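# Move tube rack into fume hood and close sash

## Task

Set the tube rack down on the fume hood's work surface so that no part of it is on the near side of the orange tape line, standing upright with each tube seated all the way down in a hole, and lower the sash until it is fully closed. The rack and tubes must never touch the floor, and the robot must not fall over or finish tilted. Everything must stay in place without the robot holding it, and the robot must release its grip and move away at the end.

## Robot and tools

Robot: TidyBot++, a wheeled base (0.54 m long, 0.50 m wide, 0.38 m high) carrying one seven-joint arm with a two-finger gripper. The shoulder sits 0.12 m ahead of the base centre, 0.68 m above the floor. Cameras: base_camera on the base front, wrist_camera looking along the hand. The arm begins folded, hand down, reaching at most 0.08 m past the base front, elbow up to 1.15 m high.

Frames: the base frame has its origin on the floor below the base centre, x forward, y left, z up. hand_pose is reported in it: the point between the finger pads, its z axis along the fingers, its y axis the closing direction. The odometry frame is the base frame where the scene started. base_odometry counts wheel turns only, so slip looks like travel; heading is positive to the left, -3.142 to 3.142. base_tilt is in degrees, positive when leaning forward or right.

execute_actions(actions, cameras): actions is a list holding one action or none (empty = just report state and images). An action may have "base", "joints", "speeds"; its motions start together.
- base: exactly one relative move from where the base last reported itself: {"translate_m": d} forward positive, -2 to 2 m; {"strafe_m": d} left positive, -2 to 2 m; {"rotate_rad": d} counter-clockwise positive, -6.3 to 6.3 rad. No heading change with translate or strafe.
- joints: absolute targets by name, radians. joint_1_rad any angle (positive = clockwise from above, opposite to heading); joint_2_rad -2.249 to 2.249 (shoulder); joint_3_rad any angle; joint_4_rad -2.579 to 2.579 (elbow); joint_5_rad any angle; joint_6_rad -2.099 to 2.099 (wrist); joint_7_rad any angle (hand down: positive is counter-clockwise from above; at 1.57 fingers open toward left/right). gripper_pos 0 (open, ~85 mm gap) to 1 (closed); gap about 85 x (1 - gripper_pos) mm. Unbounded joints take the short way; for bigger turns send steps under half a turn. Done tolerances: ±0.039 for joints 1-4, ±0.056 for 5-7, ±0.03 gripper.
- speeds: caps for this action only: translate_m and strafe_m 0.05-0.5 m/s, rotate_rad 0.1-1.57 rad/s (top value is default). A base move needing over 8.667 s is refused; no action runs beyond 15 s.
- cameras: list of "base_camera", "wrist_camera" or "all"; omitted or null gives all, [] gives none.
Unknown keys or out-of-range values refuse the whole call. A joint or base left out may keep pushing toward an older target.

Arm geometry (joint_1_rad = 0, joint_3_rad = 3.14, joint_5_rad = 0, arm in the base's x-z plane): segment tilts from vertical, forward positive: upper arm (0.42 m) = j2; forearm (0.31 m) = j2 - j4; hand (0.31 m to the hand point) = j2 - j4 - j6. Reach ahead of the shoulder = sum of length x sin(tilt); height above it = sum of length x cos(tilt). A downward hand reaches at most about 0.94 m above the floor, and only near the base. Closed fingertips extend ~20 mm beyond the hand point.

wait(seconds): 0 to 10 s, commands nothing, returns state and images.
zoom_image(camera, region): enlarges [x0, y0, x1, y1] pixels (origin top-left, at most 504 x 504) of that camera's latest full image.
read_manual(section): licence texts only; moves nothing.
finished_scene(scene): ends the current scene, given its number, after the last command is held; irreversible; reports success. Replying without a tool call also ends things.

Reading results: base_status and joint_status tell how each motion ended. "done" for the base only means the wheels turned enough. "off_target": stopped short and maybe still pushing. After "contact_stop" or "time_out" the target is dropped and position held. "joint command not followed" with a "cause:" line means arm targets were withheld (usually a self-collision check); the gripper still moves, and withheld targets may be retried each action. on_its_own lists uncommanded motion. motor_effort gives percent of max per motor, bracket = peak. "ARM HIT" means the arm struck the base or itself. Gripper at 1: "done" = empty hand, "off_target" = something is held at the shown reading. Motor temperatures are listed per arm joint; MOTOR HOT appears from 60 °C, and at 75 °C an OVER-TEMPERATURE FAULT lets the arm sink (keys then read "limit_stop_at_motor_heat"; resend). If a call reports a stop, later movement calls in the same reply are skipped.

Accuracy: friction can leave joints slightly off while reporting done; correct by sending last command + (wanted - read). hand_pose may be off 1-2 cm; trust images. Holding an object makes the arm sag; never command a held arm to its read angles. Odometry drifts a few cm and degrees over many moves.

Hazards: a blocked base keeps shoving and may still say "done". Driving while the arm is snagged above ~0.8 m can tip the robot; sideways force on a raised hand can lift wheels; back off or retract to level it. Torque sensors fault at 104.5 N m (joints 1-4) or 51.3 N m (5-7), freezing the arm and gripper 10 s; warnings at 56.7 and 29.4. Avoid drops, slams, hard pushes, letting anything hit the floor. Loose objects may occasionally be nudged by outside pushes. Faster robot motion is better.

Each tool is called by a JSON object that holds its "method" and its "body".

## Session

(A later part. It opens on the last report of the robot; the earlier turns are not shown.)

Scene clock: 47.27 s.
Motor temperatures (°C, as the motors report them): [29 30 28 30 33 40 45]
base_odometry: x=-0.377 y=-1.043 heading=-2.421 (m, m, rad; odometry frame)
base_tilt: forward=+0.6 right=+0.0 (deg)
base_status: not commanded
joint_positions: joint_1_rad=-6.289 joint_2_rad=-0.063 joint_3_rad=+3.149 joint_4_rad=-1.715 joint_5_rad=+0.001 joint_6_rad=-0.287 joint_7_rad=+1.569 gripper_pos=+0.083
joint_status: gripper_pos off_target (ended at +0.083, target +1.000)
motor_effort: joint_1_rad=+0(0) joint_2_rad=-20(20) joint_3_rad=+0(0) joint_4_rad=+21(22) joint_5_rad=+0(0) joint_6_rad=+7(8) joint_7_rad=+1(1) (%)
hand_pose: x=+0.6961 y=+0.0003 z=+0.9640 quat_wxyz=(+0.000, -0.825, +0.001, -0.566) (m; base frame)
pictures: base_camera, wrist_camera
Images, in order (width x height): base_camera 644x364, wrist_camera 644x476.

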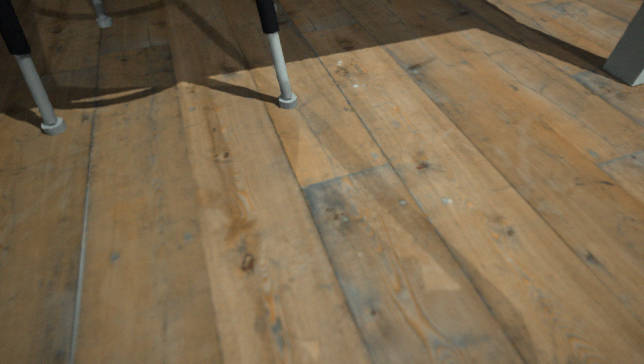

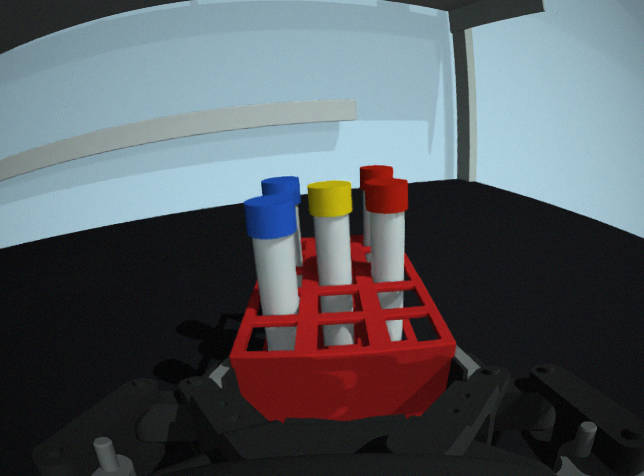

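{"method": "execute_actions", "body": {"actions": [{"joints": {"joint_2_rad": -0.066, "joint_4_rad": -1.452, "joint_6_rad": -0.563}}]}}

Scene clock: 49.67 s.
Motor temperatures (°C, as the motors report them): [29 30 28 30 33 40 45]
base_odometry: x=-0.377 y=-1.043 heading=-2.421 (m, m, rad; odometry frame)
base_tilt: forward=+0.6 right=-0.1 (deg)
base_status: not commanded
joint_positions: joint_1_rad=-6.289 joint_2_rad=-0.063 joint_3_rad=+3.149 joint_4_rad=-1.471 joint_5_rad=+0.001 joint_6_rad=-0.533 joint_7_rad=+1.569 gripper_pos=+0.083
joint_status: all done
motor_effort: joint_1_rad=-1(1) joint_2_rad=-20(22) joint_3_rad=+0(1) joint_4_rad=+23(24) joint_5_rad=+1(1) joint_6_rad=+8(9) joint_7_rad=+1(1) (%)
hand_pose: x=+0.6929 y=+0.0002 z=+1.0402 quat_wxyz=(+0.000, -0.825, +0.001, -0.565) (m; base frame)
pictures: base_camera, wrist_camera
Images, in order (width x height): base_camera 644x364, wrist_camera 644x476.

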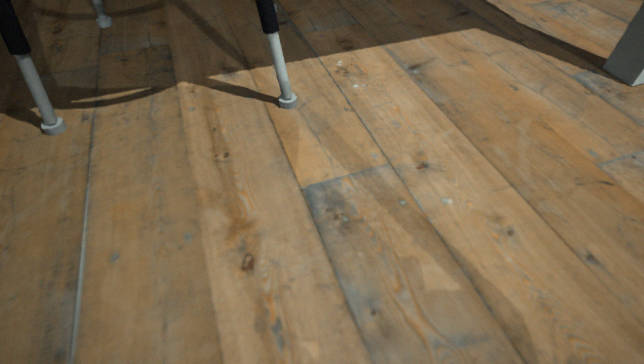

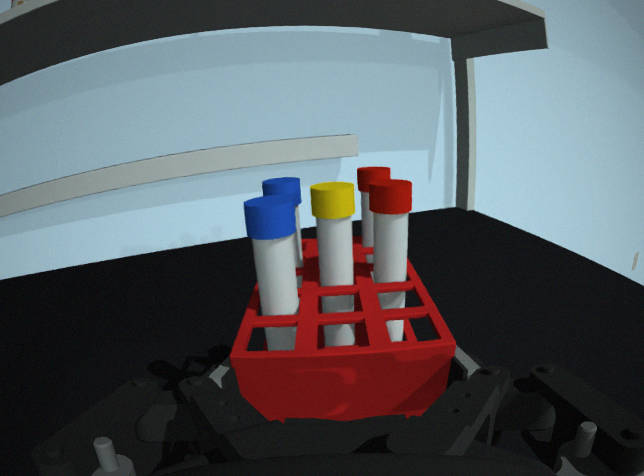

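The rack is lifted and held level. Next: turn, strafe diagonally toward the hood, then face it.

{"method": "execute_actions", "body": {"actions": [{"base": {"rotate_rad": -0.565}, "speeds": {"rotate_rad": 1.0}}], "cameras": ["wrist_camera"]}}

{"method": "execute_actions", "body": {"actions": [{"base": {"strafe_m": -1.688}}]}}

Scene clock: 51.23 s.
Motor temperatures (°C, as the motors report them): [29 30 28 30 33 40 45]
base_odometry: x=-0.377 y=-1.043 heading=-2.985 (m, m, rad; odometry frame)
base_tilt: forward=+0.6 right=+0.0 (deg)
base_status: done
joint_positions: joint_1_rad=-6.289 joint_2_rad=-0.063 joint_3_rad=+3.157 joint_4_rad=-1.471 joint_5_rad=+0.001 joint_6_rad=-0.534 joint_7_rad=+1.569 gripper_pos=+0.083
joint_status: not commanded
motor_effort: joint_1_rad=+1(3) joint_2_rad=-21(22) joint_3_rad=+0(3) joint_4_rad=+23(23) joint_5_rad=+0(1) joint_6_rad=+8(8) joint_7_rad=+1(1) (%)
hand_pose: x=+0.6929 y=-0.0047 z=+1.0400 quat_wxyz=(-0.002, -0.825, +0.005, -0.565) (m; base frame)
pictures: wrist_camera
Images, in order (width x height): wrist_camera 644x476.

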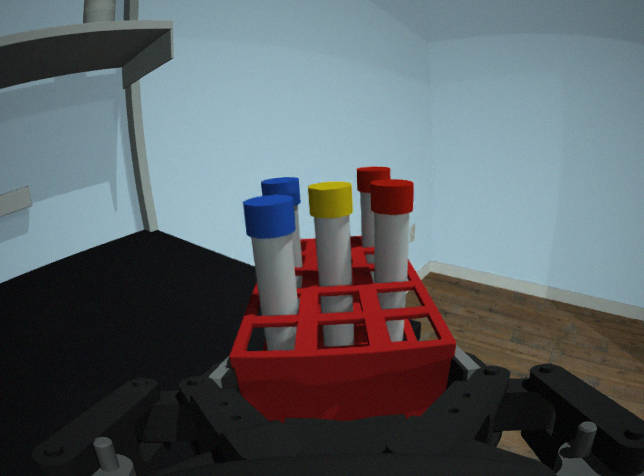

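Scene clock: 55.97 s.
Motor temperatures (°C, as the motors report them): [29 30 28 30 33 40 45]
base_odometry: x=-0.638 y=+0.625 heading=-2.986 (m, m, rad; odometry frame)
base_tilt: forward=+0.6 right=+0.0 (deg)
base_status: done
joint_positions: joint_1_rad=-6.289 joint_2_rad=-0.063 joint_3_rad=+3.157 joint_4_rad=-1.471 joint_5_rad=+0.000 joint_6_rad=-0.534 joint_7_rad=+1.569 gripper_pos=+0.083
joint_status: not commanded
motor_effort: joint_1_rad=-1(2) joint_2_rad=-21(22) joint_3_rad=-1(2) joint_4_rad=+23(23) joint_5_rad=+0(0) joint_6_rad=+8(9) joint_7_rad=+1(1) (%)
hand_pose: x=+0.6929 y=-0.0046 z=+1.0400 quat_wxyz=(-0.002, -0.825, +0.005, -0.565) (m; base frame)
pictures: base_camera, wrist_camera
Images, in order (width x height): base_camera 644x364, wrist_camera 644x476.

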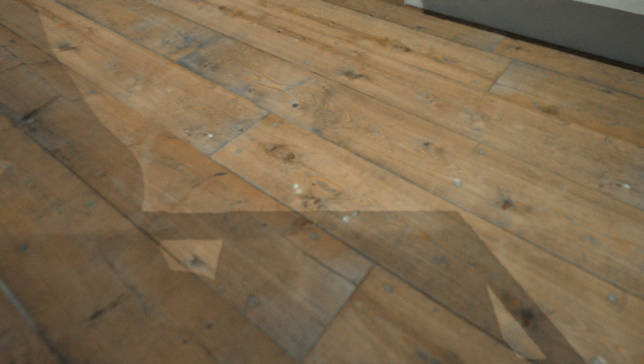

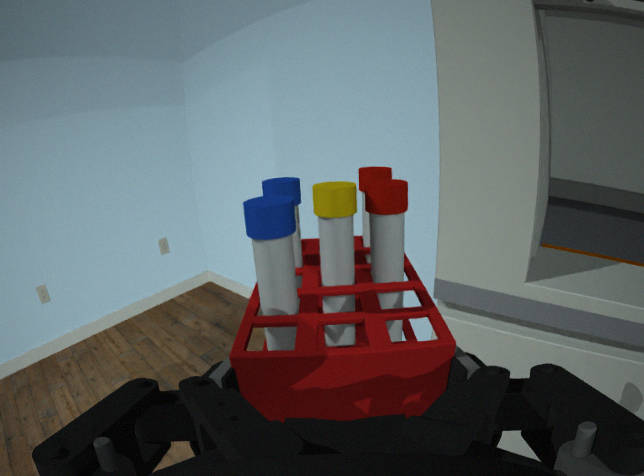

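{"method": "execute_actions", "body": {"actions": [{"base": {"rotate_rad": -0.635}, "joints": {"joint_3_rad": 3.135}, "speeds": {"rotate_rad": 1.0}}]}}

Scene clock: 57.83 s.
Motor temperatures (°C, as the motors report them): [29 30 28 30 33 40 45]
base_odometry: x=-0.638 y=+0.625 heading=+2.663 (m, m, rad; odometry frame)
base_tilt: forward=+0.6 right=-0.1 (deg)
base_status: done
joint_positions: joint_1_rad=-6.289 joint_2_rad=-0.063 joint_3_rad=+3.141 joint_4_rad=-1.471 joint_5_rad=+0.000 joint_6_rad=-0.534 joint_7_rad=+1.569 gripper_pos=+0.083
joint_status: all done
motor_effort: joint_1_rad=+0(3) joint_2_rad=-20(23) joint_3_rad=+0(3) joint_4_rad=+22(23) joint_5_rad=+0(1) joint_6_rad=+8(8) joint_7_rad=+1(1) (%)
hand_pose: x=+0.6927 y=+0.0052 z=+1.0400 quat_wxyz=(+0.003, -0.825, -0.002, -0.565) (m; base frame)
pictures: base_camera, wrist_camera
Images, in order (width x height): base_camera 644x364, wrist_camera 644x476.

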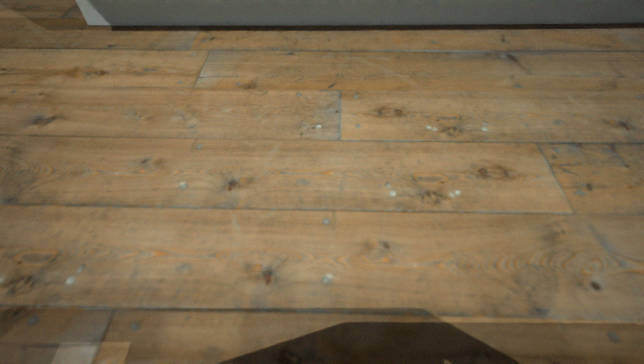

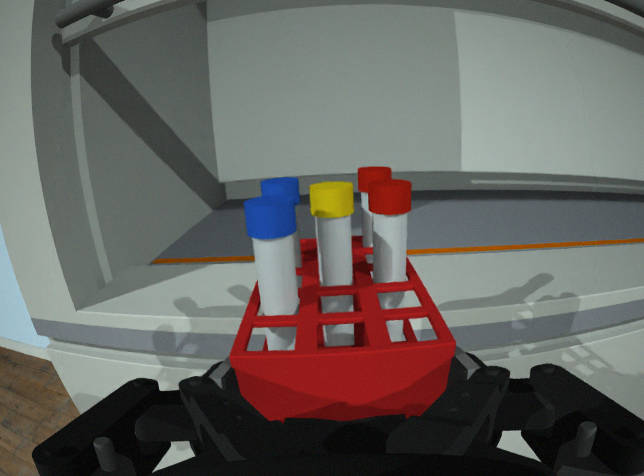

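{"method": "execute_actions", "body": {"actions": [{"base": {"translate_m": 0.51}, "speeds": {"translate_m": 0.35}}]}}

Scene clock: 60.77 s.
Motor temperatures (°C, as the motors report them): [29 30 28 30 33 40 45]
base_odometry: x=-1.091 y=+0.861 heading=+2.662 (m, m, rad; odometry frame)
base_tilt: forward=+0.6 right=+0.0 (deg)
base_status: done
joint_positions: joint_1_rad=-6.289 joint_2_rad=-0.061 joint_3_rad=+3.141 joint_4_rad=-1.471 joint_5_rad=+0.000 joint_6_rad=-0.536 joint_7_rad=+1.569 gripper_pos=+0.083
joint_status: not commanded
motor_effort: joint_1_rad=+0(0) joint_2_rad=-21(24) joint_3_rad=-1(1) joint_4_rad=+23(23) joint_5_rad=+0(1) joint_6_rad=+8(9) joint_7_rad=+1(1) (%)
hand_pose: x=+0.6935 y=+0.0052 z=+1.0380 quat_wxyz=(+0.003, -0.827, -0.002, -0.563) (m; base frame)
pictures: base_camera, wrist_camera
Images, in order (width x height): base_camera 644x364, wrist_camera 644x476.

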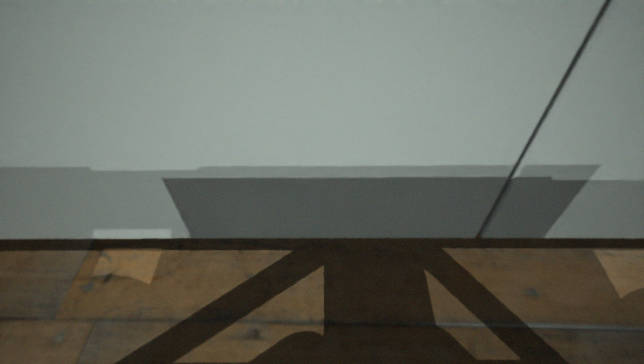

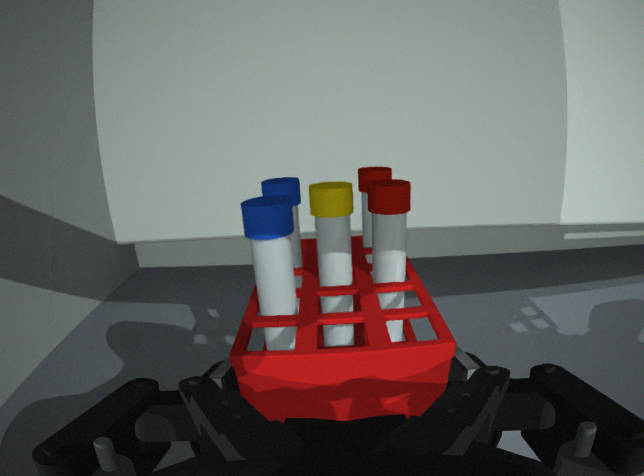

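{"method": "execute_actions", "body": {"actions": [{"joints": {"joint_2_rad": -0.072, "joint_4_rad": -1.629, "joint_6_rad": -0.346}}], "cameras": ["wrist_camera"]}}

Scene clock: 62.37 s.
Motor temperatures (°C, as the motors report them): [29 30 28 30 33 40 45]
base_odometry: x=-1.091 y=+0.861 heading=+2.662 (m, m, rad; odometry frame)
base_tilt: forward=+0.6 right=+0.0 (deg)
base_status: not commanded
joint_positions: joint_1_rad=-6.289 joint_2_rad=-0.061 joint_3_rad=+3.141 joint_4_rad=-1.625 joint_5_rad=+0.000 joint_6_rad=-0.390 joint_7_rad=+1.569 gripper_pos=+0.083
joint_status: all done
motor_effort: joint_1_rad=+0(0) joint_2_rad=-21(23) joint_3_rad=+0(0) joint_4_rad=+23(24) joint_5_rad=+0(0) joint_6_rad=+8(8) joint_7_rad=+1(1) (%)
hand_pose: x=+0.6965 y=+0.0052 z=+0.9870 quat_wxyz=(+0.003, -0.829, -0.002, -0.559) (m; base frame)
pictures: wrist_camera
Images, in order (width x height): wrist_camera 644x476.

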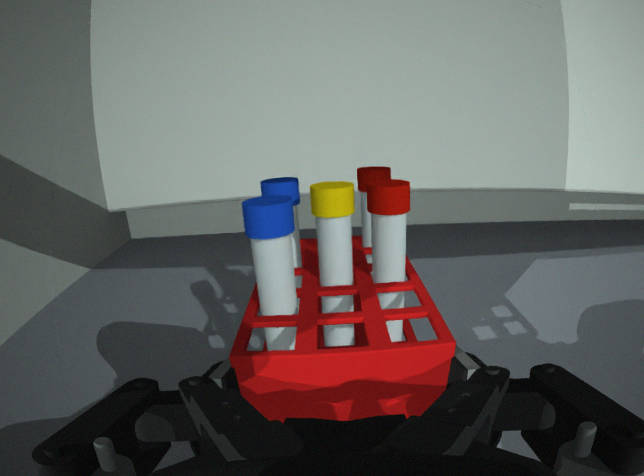

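{"method": "execute_actions", "body": {"actions": [{"joints": {"joint_4_rad": -1.691, "joint_6_rad": -0.269}}], "cameras": ["wrist_camera"]}}

Scene clock: 63.57 s.
Motor temperatures (°C, as the motors report them): [29 30 28 30 33 40 45]
base_odometry: x=-1.091 y=+0.861 heading=+2.662 (m, m, rad; odometry frame)
base_tilt: forward=+0.6 right=-0.1 (deg)
base_status: not commanded
joint_positions: joint_1_rad=-6.289 joint_2_rad=-0.061 joint_3_rad=+3.141 joint_4_rad=-1.679 joint_5_rad=+0.000 joint_6_rad=-0.307 joint_7_rad=+1.569 gripper_pos=+0.083
joint_status: all done
motor_effort: joint_1_rad=+0(1) joint_2_rad=-20(22) joint_3_rad=+0(1) joint_4_rad=+22(23) joint_5_rad=+0(0) joint_6_rad=+8(8) joint_7_rad=+1(1) (%)
hand_pose: x=+0.6993 y=+0.0052 z=+0.9792 quat_wxyz=(+0.003, -0.821, -0.002, -0.572) (m; base frame)
pictures: wrist_camera
Images, in order (width x height): wrist_camera 644x476.

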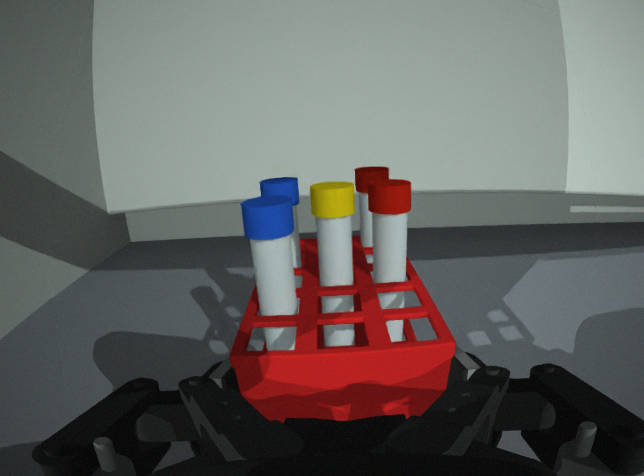

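{"method": "execute_actions", "body": {"actions": [{"joints": {"joint_4_rad": -1.717, "joint_6_rad": -0.258}}], "cameras": ["wrist_camera"]}}

Scene clock: 64.30 s.
Motor temperatures (°C, as the motors report them): [29 31 28 30 33 40 45]
base_odometry: x=-1.091 y=+0.861 heading=+2.662 (m, m, rad; odometry frame)
base_tilt: forward=+0.6 right=-0.1 (deg)
base_status: not commanded
joint_positions: joint_1_rad=-6.289 joint_2_rad=-0.065 joint_3_rad=+3.141 joint_4_rad=-1.693 joint_5_rad=+0.000 joint_6_rad=-0.287 joint_7_rad=+1.569 gripper_pos=+0.083
joint_status: all done
motor_effort: joint_1_rad=-1(0) joint_2_rad=-19(21) joint_3_rad=+0(0) joint_4_rad=+20(22) joint_5_rad=-1(1) joint_6_rad=+6(8) joint_7_rad=+1(1) (%)
hand_pose: x=+0.6985 y=+0.0052 z=+0.9792 quat_wxyz=(+0.003, -0.817, -0.002, -0.576) (m; base frame)
pictures: wrist_camera
Images, in order (width x height): wrist_camera 644x476.

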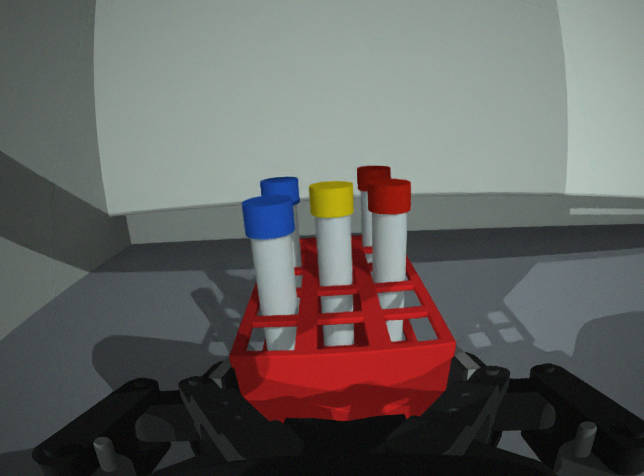

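{"method": "execute_actions", "body": {"actions": [{"joints": {"joint_4_rad": -1.688, "joint_6_rad": -0.3, "gripper_pos": 0.0}}], "cameras": ["wrist_camera"]}}

Scene clock: 65.57 s.
Motor temperatures (°C, as the motors report them): [29 31 28 30 33 40 45]
base_odometry: x=-1.091 y=+0.861 heading=+2.662 (m, m, rad; odometry frame)
base_tilt: forward=+0.6 right=-0.1 (deg)
base_status: not commanded
joint_positions: joint_1_rad=-6.289 joint_2_rad=-0.065 joint_3_rad=+3.141 joint_4_rad=-1.692 joint_5_rad=+0.000 joint_6_rad=-0.287 joint_7_rad=+1.569 gripper_pos=+0.000
joint_status: all done
motor_effort: joint_1_rad=+0(0) joint_2_rad=-19(22) joint_3_rad=+0(0) joint_4_rad=+21(24) joint_5_rad=-1(0) joint_6_rad=+7(9) joint_7_rad=+1(1) (%)
hand_pose: x=+0.6985 y=+0.0052 z=+0.9796 quat_wxyz=(+0.003, -0.817, -0.002, -0.576) (m; base frame)
pictures: wrist_camera
Images, in order (width x height): wrist_camera 644x476.

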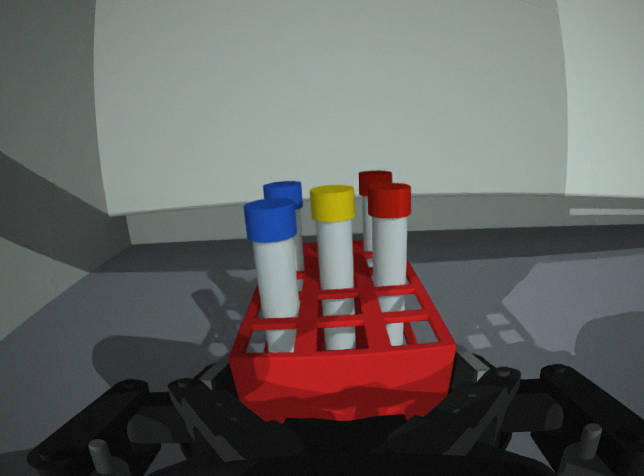

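{"method": "execute_actions", "body": {"actions": [{"base": {"translate_m": -0.34}, "joints": {"joint_4_rad": -1.485, "joint_6_rad": -0.535}}]}}

Scene clock: 68.60 s.
Motor temperatures (°C, as the motors report them): [29 31 28 30 33 40 45]
base_odometry: x=-0.789 y=+0.704 heading=+2.662 (m, m, rad; odometry frame)
base_tilt: forward=+0.5 right=+0.0 (deg)
base_status: done
joint_positions: joint_1_rad=-6.290 joint_2_rad=-0.077 joint_3_rad=+3.141 joint_4_rad=-1.495 joint_5_rad=-0.001 joint_6_rad=-0.500 joint_7_rad=+1.569 gripper_pos=+0.000
joint_status: all done
motor_effort: joint_1_rad=+0(3) joint_2_rad=-18(24) joint_3_rad=+0(3) joint_4_rad=+21(23) joint_5_rad=+0(0) joint_6_rad=+7(8) joint_7_rad=+1(1) (%)
hand_pose: x=+0.6900 y=+0.0057 z=+1.0429 quat_wxyz=(+0.003, -0.819, -0.002, -0.574) (m; base frame)
pictures: base_camera, wrist_camera
Images, in order (width x height): base_camera 644x364, wrist_camera 644x476.

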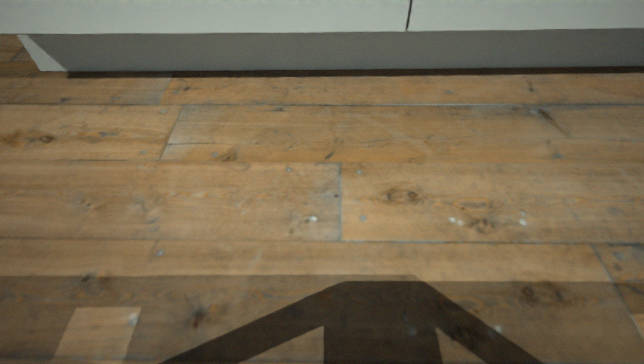

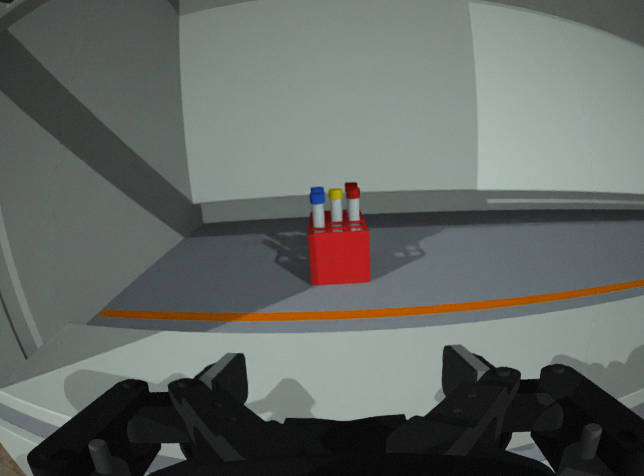

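{"method": "zoom_image", "body": {"camera": "wrist_camera", "region": [280, 170, 400, 330]}}

{"method": "execute_actions", "body": {"actions": [{"joints": {"joint_2_rad": 0.05, "joint_4_rad": -0.545, "joint_6_rad": -0.965, "gripper_pos": 0.97}}]}}

Region (280, 170, 400, 330) of wrist_camera's 644x476 image, scaled by 3.150; it fills the left 378 columns of this view, and the rest is white.

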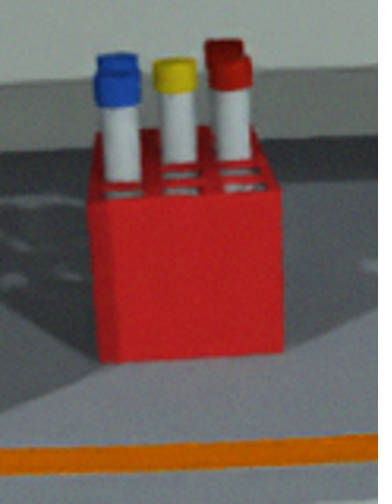

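Scene clock: 71.37 s.
Motor temperatures (°C, as the motors report them): [29 31 28 30 33 40 45]
base_odometry: x=-0.789 y=+0.704 heading=+2.662 (m, m, rad; odometry frame)
base_tilt: forward=+0.5 right=+0.0 (deg)
base_status: not commanded
joint_positions: joint_1_rad=-6.290 joint_2_rad=+0.031 joint_3_rad=+3.141 joint_4_rad=-0.558 joint_5_rad=-0.001 joint_6_rad=-0.927 joint_7_rad=+1.569 gripper_pos=+0.970
joint_status: all done
motor_effort: joint_1_rad=-1(1) joint_2_rad=-16(19) joint_3_rad=+0(1) joint_4_rad=+15(22) joint_5_rad=+0(0) joint_6_rad=+8(8) joint_7_rad=+1(1) (%)
hand_pose: x=+0.6173 y=+0.0052 z=+1.3810 quat_wxyz=(+0.004, -0.687, -0.002, -0.726) (m; base frame)
pictures: base_camera, wrist_camera
Images, in order (width x height): base_camera 644x364, wrist_camera 644x476.

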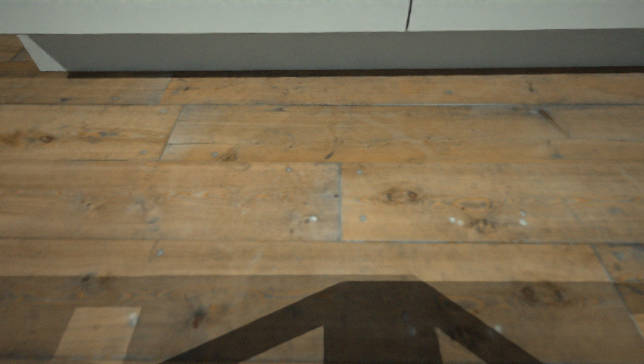

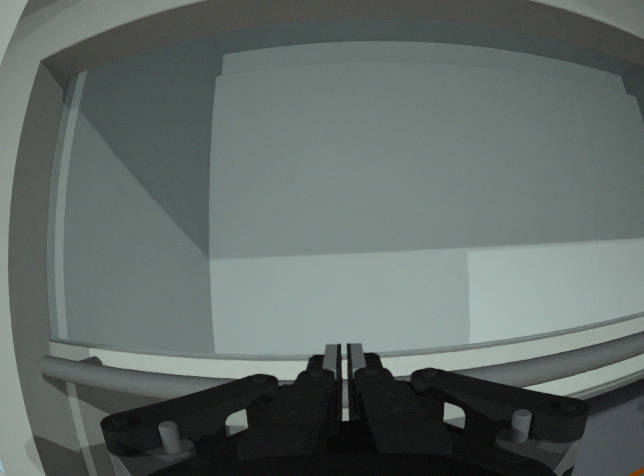

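{"method": "zoom_image", "body": {"camera": "wrist_camera", "region": [180, 320, 500, 450]}}

Region (180, 320, 500, 450) of wrist_camera's 644x476 image, scaled by 1.575; it fills the top 205 rows of this view, and the rest is white.

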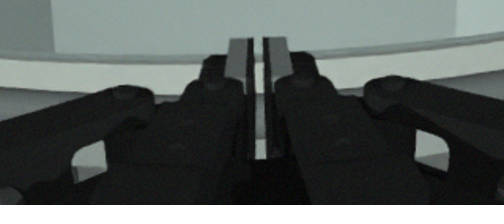

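{"method": "execute_actions", "body": {"actions": [{"base": {"translate_m": 0.127}, "joints": {"joint_2_rad": 0.071}, "speeds": {"translate_m": 0.25}}]}}

Scene clock: 73.03 s.
Motor temperatures (°C, as the motors report them): [29 31 28 30 33 40 45]
base_odometry: x=-0.901 y=+0.762 heading=+2.662 (m, m, rad; odometry frame)
base_tilt: forward=+0.6 right=+0.0 (deg)
base_status: done
joint_positions: joint_1_rad=-6.290 joint_2_rad=+0.076 joint_3_rad=+3.141 joint_4_rad=-0.555 joint_5_rad=-0.001 joint_6_rad=-0.929 joint_7_rad=+1.569 gripper_pos=+0.970
joint_status: all done
motor_effort: joint_1_rad=+0(1) joint_2_rad=-18(23) joint_3_rad=+0(0) joint_4_rad=+15(17) joint_5_rad=+0(0) joint_6_rad=+8(8) joint_7_rad=+1(1) (%)
hand_pose: x=+0.6473 y=+0.0055 z=+1.3588 quat_wxyz=(+0.004, -0.703, -0.002, -0.711) (m; base frame)
pictures: base_camera, wrist_camera
Images, in order (width x height): base_camera 644x364, wrist_camera 644x476.

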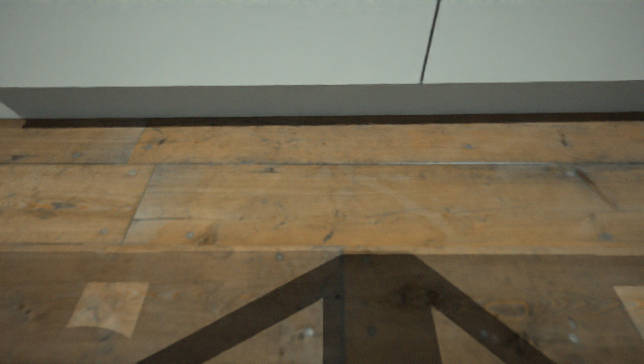

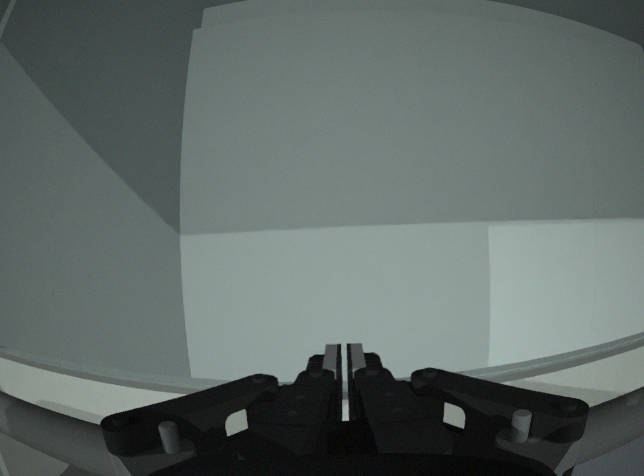

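{"method": "execute_actions", "body": {"actions": [{"joints": {"joint_2_rad": 0.08, "joint_4_rad": -0.86, "joint_6_rad": -0.96}}], "cameras": ["wrist_camera"]}}

Scene clock: 78.27 s.
Motor temperatures (°C, as the motors report them): [29 31 28 30 33 40 45]
base_odometry: x=-0.901 y=+0.762 heading=+2.662 (m, m, rad; odometry frame)
base_tilt: forward=+0.6 right=+0.0 (deg)
base_status: not commanded
joint_positions: joint_1_rad=-6.290 joint_2_rad=-0.018 joint_3_rad=+3.141 joint_4_rad=-0.785 joint_5_rad=-0.001 joint_6_rad=-0.881 joint_7_rad=+1.569 gripper_pos=+0.970
joint_status: joint_2_rad off_target (ended at -0.018, target +0.080); joint_4_rad off_target (ended at -0.785, target -0.860); joint_6_rad off_target (ended at -0.881, target -0.960)
motor_effort: joint_1_rad=+0(0) joint_2_rad=+2(17) joint_3_rad=+0(0) joint_4_rad=+6(16) joint_5_rad=+0(1) joint_6_rad=+1(11) joint_7_rad=+1(1) (%)
hand_pose: x=+0.6401 y=+0.0055 z=+1.3044 quat_wxyz=(+0.004, -0.734, -0.002, -0.679) (m; base frame)
pictures: wrist_camera
Images, in order (width x height): wrist_camera 644x476.

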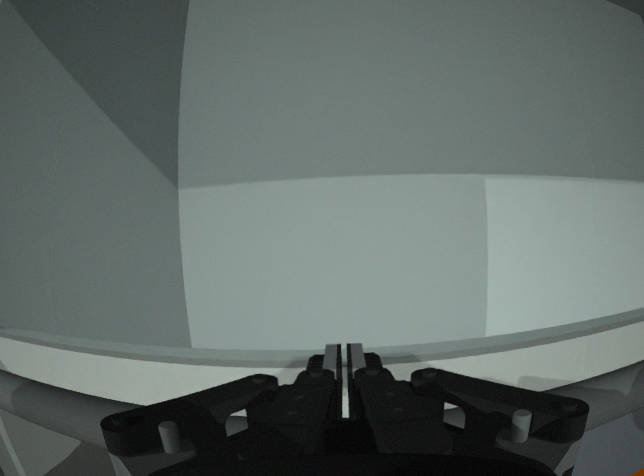

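{"method": "execute_actions", "body": {"actions": [{"joints": {"joint_2_rad": -0.07, "joint_4_rad": -1.404, "joint_6_rad": -0.66}}], "cameras": ["wrist_camera"]}}

Scene clock: 82.37 s.
Motor temperatures (°C, as the motors report them): [29 31 28 30 33 40 45]
base_odometry: x=-0.901 y=+0.762 heading=+2.662 (m, m, rad; odometry frame)
base_tilt: forward=+0.5 right=+0.0 (deg)
base_status: not commanded
joint_positions: joint_1_rad=-6.290 joint_2_rad=-0.167 joint_3_rad=+3.141 joint_4_rad=-1.381 joint_5_rad=-0.001 joint_6_rad=-0.642 joint_7_rad=+1.568 gripper_pos=+0.970
joint_status: joint_2_rad off_target (ended at -0.167, target -0.070); the others done
motor_effort: joint_1_rad=-1(1) joint_2_rad=+1(12) joint_3_rad=+0(1) joint_4_rad=+18(18) joint_5_rad=-1(1) joint_6_rad=+10(16) joint_7_rad=+1(1) (%)
hand_pose: x=+0.6422 y=+0.0055 z=+1.1194 quat_wxyz=(+0.003, -0.800, -0.002, -0.600) (m; base frame)
pictures: wrist_camera
Images, in order (width x height): wrist_camera 644x476.

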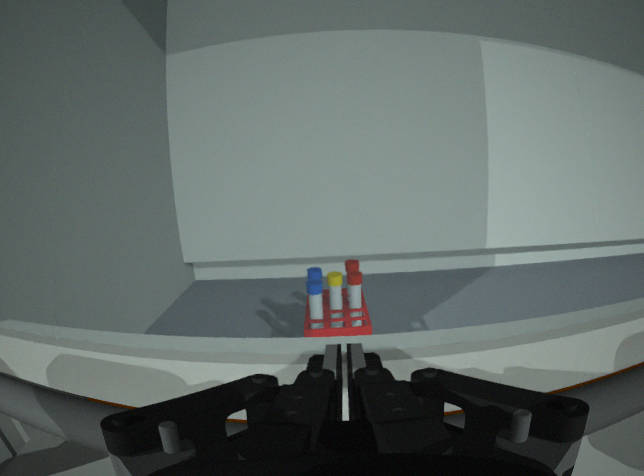

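{"method": "execute_actions", "body": {"actions": [{"joints": {"joint_2_rad": -0.243, "joint_4_rad": -1.915, "joint_6_rad": -0.21}}], "cameras": ["wrist_camera"]}}

Scene clock: 85.87 s.
Motor temperatures (°C, as the motors report them): [29 30 28 30 33 40 45]
base_odometry: x=-0.901 y=+0.762 heading=+2.662 (m, m, rad; odometry frame)
base_tilt: forward=+0.6 right=+0.0 (deg)
base_status: not commanded
joint_positions: joint_1_rad=-6.290 joint_2_rad=-0.286 joint_3_rad=+3.141 joint_4_rad=-1.852 joint_5_rad=-0.001 joint_6_rad=-0.135 joint_7_rad=+1.568 gripper_pos=+0.970
joint_status: joint_2_rad off_target (ended at -0.286, target -0.243); joint_4_rad off_target (ended at -1.852, target -1.915); joint_6_rad off_target (ended at -0.135, target -0.210)
motor_effort: joint_1_rad=+0(0) joint_2_rad=-7(7) joint_3_rad=+0(1) joint_4_rad=+12(17) joint_5_rad=+0(0) joint_6_rad=+0(10) joint_7_rad=+1(1) (%)
hand_pose: x=+0.6232 y=+0.0052 z=+1.0467 quat_wxyz=(+0.004, -0.751, -0.002, -0.660) (m; base frame)
pictures: wrist_camera
Images, in order (width x height): wrist_camera 644x476.

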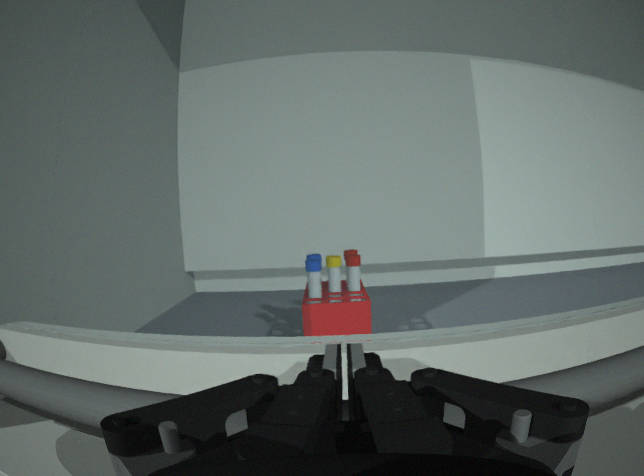

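{"method": "execute_actions", "body": {"actions": [{"joints": {"joint_2_rad": -0.162, "joint_4_rad": -2.18, "joint_6_rad": -0.175}}], "cameras": ["wrist_camera"]}}

Scene clock: 87.73 s.
Motor temperatures (°C, as the motors report them): [29 30 28 30 33 40 45]
base_odometry: x=-0.901 y=+0.762 heading=+2.662 (m, m, rad; odometry frame)
base_tilt: forward=+0.6 right=+0.0 (deg)
base_status: not commanded
joint_positions: joint_1_rad=-6.290 joint_2_rad=-0.272 joint_3_rad=+3.141 joint_4_rad=-1.994 joint_5_rad=-0.001 joint_6_rad=-0.025 joint_7_rad=+1.568 gripper_pos=+0.970
joint_status: joint_2_rad off_target (ended at -0.272, target -0.162); joint_4_rad off_target (ended at -1.994, target -2.180); joint_6_rad off_target (ended at -0.025, target -0.175)
motor_effort: joint_1_rad=+0(0) joint_2_rad=+8(13) joint_3_rad=+0(0) joint_4_rad=-13(18) joint_5_rad=-1(1) joint_6_rad=-20(24) joint_7_rad=+1(1) (%)
hand_pose: x=+0.6233 y=+0.0051 z=+0.9854 quat_wxyz=(+0.003, -0.766, -0.002, -0.642) (m; base frame)
pictures: wrist_camera
Images, in order (width x height): wrist_camera 644x476.

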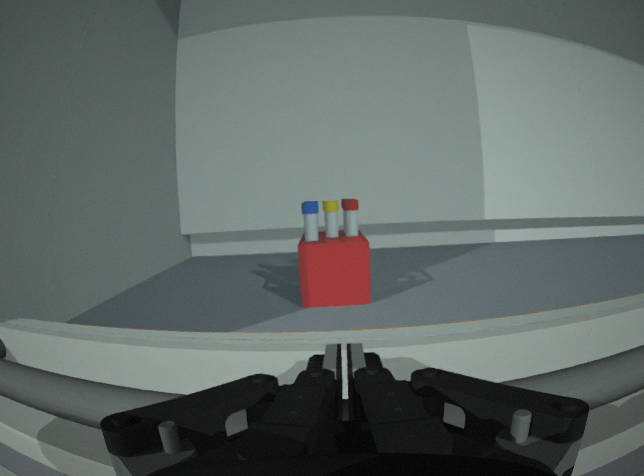

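{"method": "execute_actions", "body": {"actions": [{"base": {"translate_m": -0.12}, "joints": {"joint_2_rad": -0.29, "joint_4_rad": -1.895, "joint_6_rad": -0.03}, "speeds": {"translate_m": 0.1}}]}}

Scene clock: 90.43 s.
Motor temperatures (°C, as the motors report them): [29 30 28 30 33 40 45]
base_odometry: x=-0.795 y=+0.707 heading=+2.662 (m, m, rad; odometry frame)
base_tilt: forward=+0.6 right=+0.0 (deg)
base_status: done
joint_positions: joint_1_rad=-6.290 joint_2_rad=-0.282 joint_3_rad=+3.141 joint_4_rad=-1.906 joint_5_rad=-0.001 joint_6_rad=-0.046 joint_7_rad=+1.568 gripper_pos=+0.970
joint_status: all done
motor_effort: joint_1_rad=-1(2) joint_2_rad=-11(16) joint_3_rad=+0(2) joint_4_rad=+21(27) joint_5_rad=-1(0) joint_6_rad=+8(21) joint_7_rad=+1(1) (%)
hand_pose: x=+0.6256 y=+0.0052 z=+1.0384 quat_wxyz=(+0.004, -0.741, -0.002, -0.671) (m; base frame)
pictures: base_camera, wrist_camera
Images, in order (width x height): base_camera 644x364, wrist_camera 644x476.

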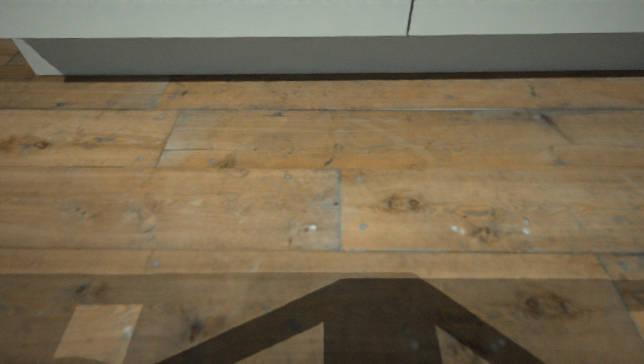

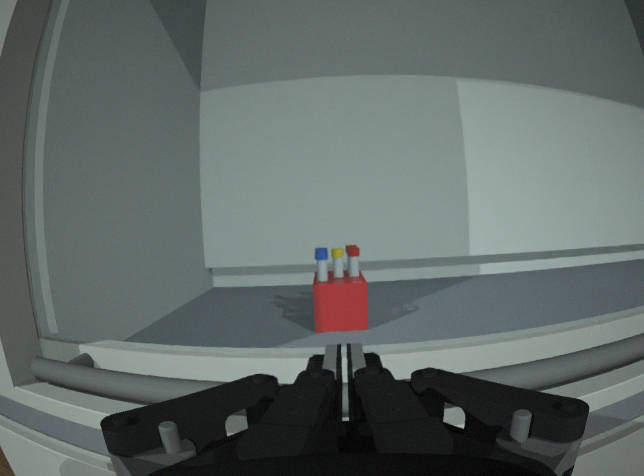

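The hand is clear of the handle. Backing away while lowering the camera to check the sash seal.

{"method": "execute_actions", "body": {"actions": [{"base": {"translate_m": -0.4}, "joints": {"joint_2_rad": -0.2, "joint_4_rad": -2.33, "joint_6_rad": 0.6}}]}}

Scene clock: 92.83 s.
Motor temperatures (°C, as the motors report them): [29 30 28 30 33 40 45]
base_odometry: x=-0.440 y=+0.523 heading=+2.662 (m, m, rad; odometry frame)
base_tilt: forward=+0.6 right=+0.0 (deg)
base_status: done
joint_positions: joint_1_rad=-6.290 joint_2_rad=-0.217 joint_3_rad=+3.141 joint_4_rad=-2.319 joint_5_rad=-0.001 joint_6_rad=+0.565 joint_7_rad=+1.568 gripper_pos=+0.970
joint_status: all done
motor_effort: joint_1_rad=+0(1) joint_2_rad=-11(15) joint_3_rad=+0(1) joint_4_rad=+20(22) joint_5_rad=+0(0) joint_6_rad=+8(9) joint_7_rad=+1(1) (%)
hand_pose: x=+0.6107 y=+0.0048 z=+0.9440 quat_wxyz=(+0.004, -0.695, -0.001, -0.719) (m; base frame)
pictures: base_camera, wrist_camera
Images, in order (width x height): base_camera 644x364, wrist_camera 644x476.

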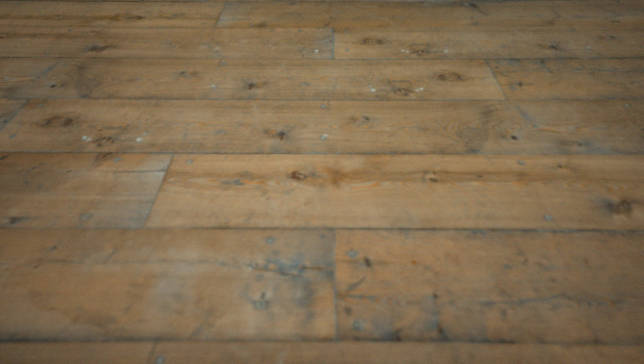

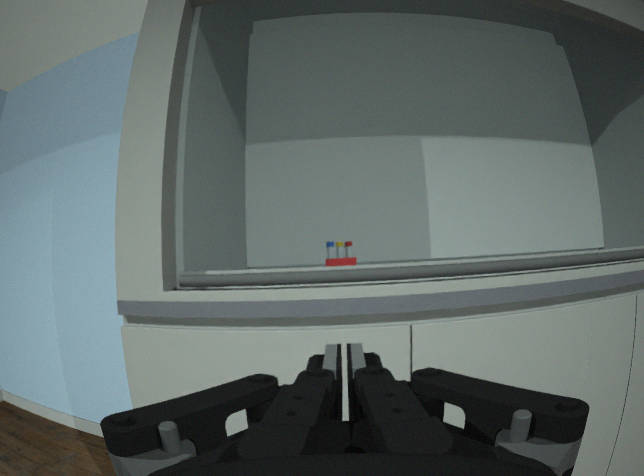

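{"method": "zoom_image", "body": {"camera": "wrist_camera", "region": [290, 230, 400, 320]}}

{"method": "zoom_image", "body": {"camera": "wrist_camera", "region": [150, 250, 260, 320]}}

Region (290, 230, 400, 320) of wrist_camera's 644x476 image, scaled by 4.582; it fills the top 412 rows of this view, and the rest is white.

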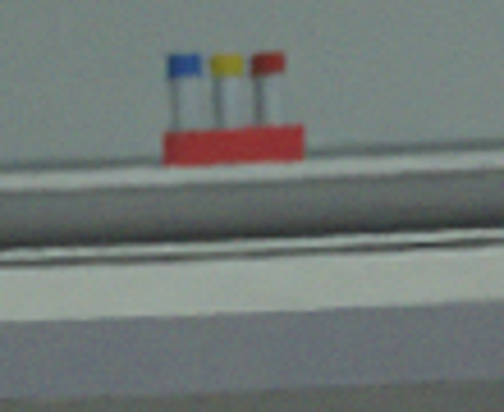

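Region (150, 250, 260, 320) of wrist_camera's 644x476 image, scaled by 4.582; it fills the top 321 rows of this view, and the rest is white.

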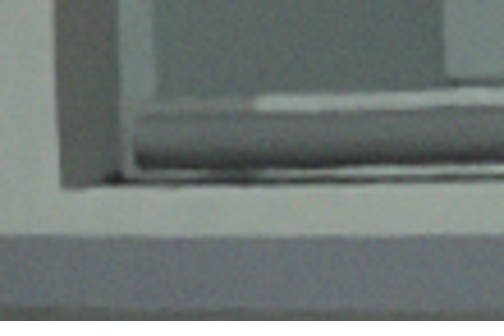

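{"method": "finished_scene", "body": {"scene": 2}}

The scene is finished: the task was done.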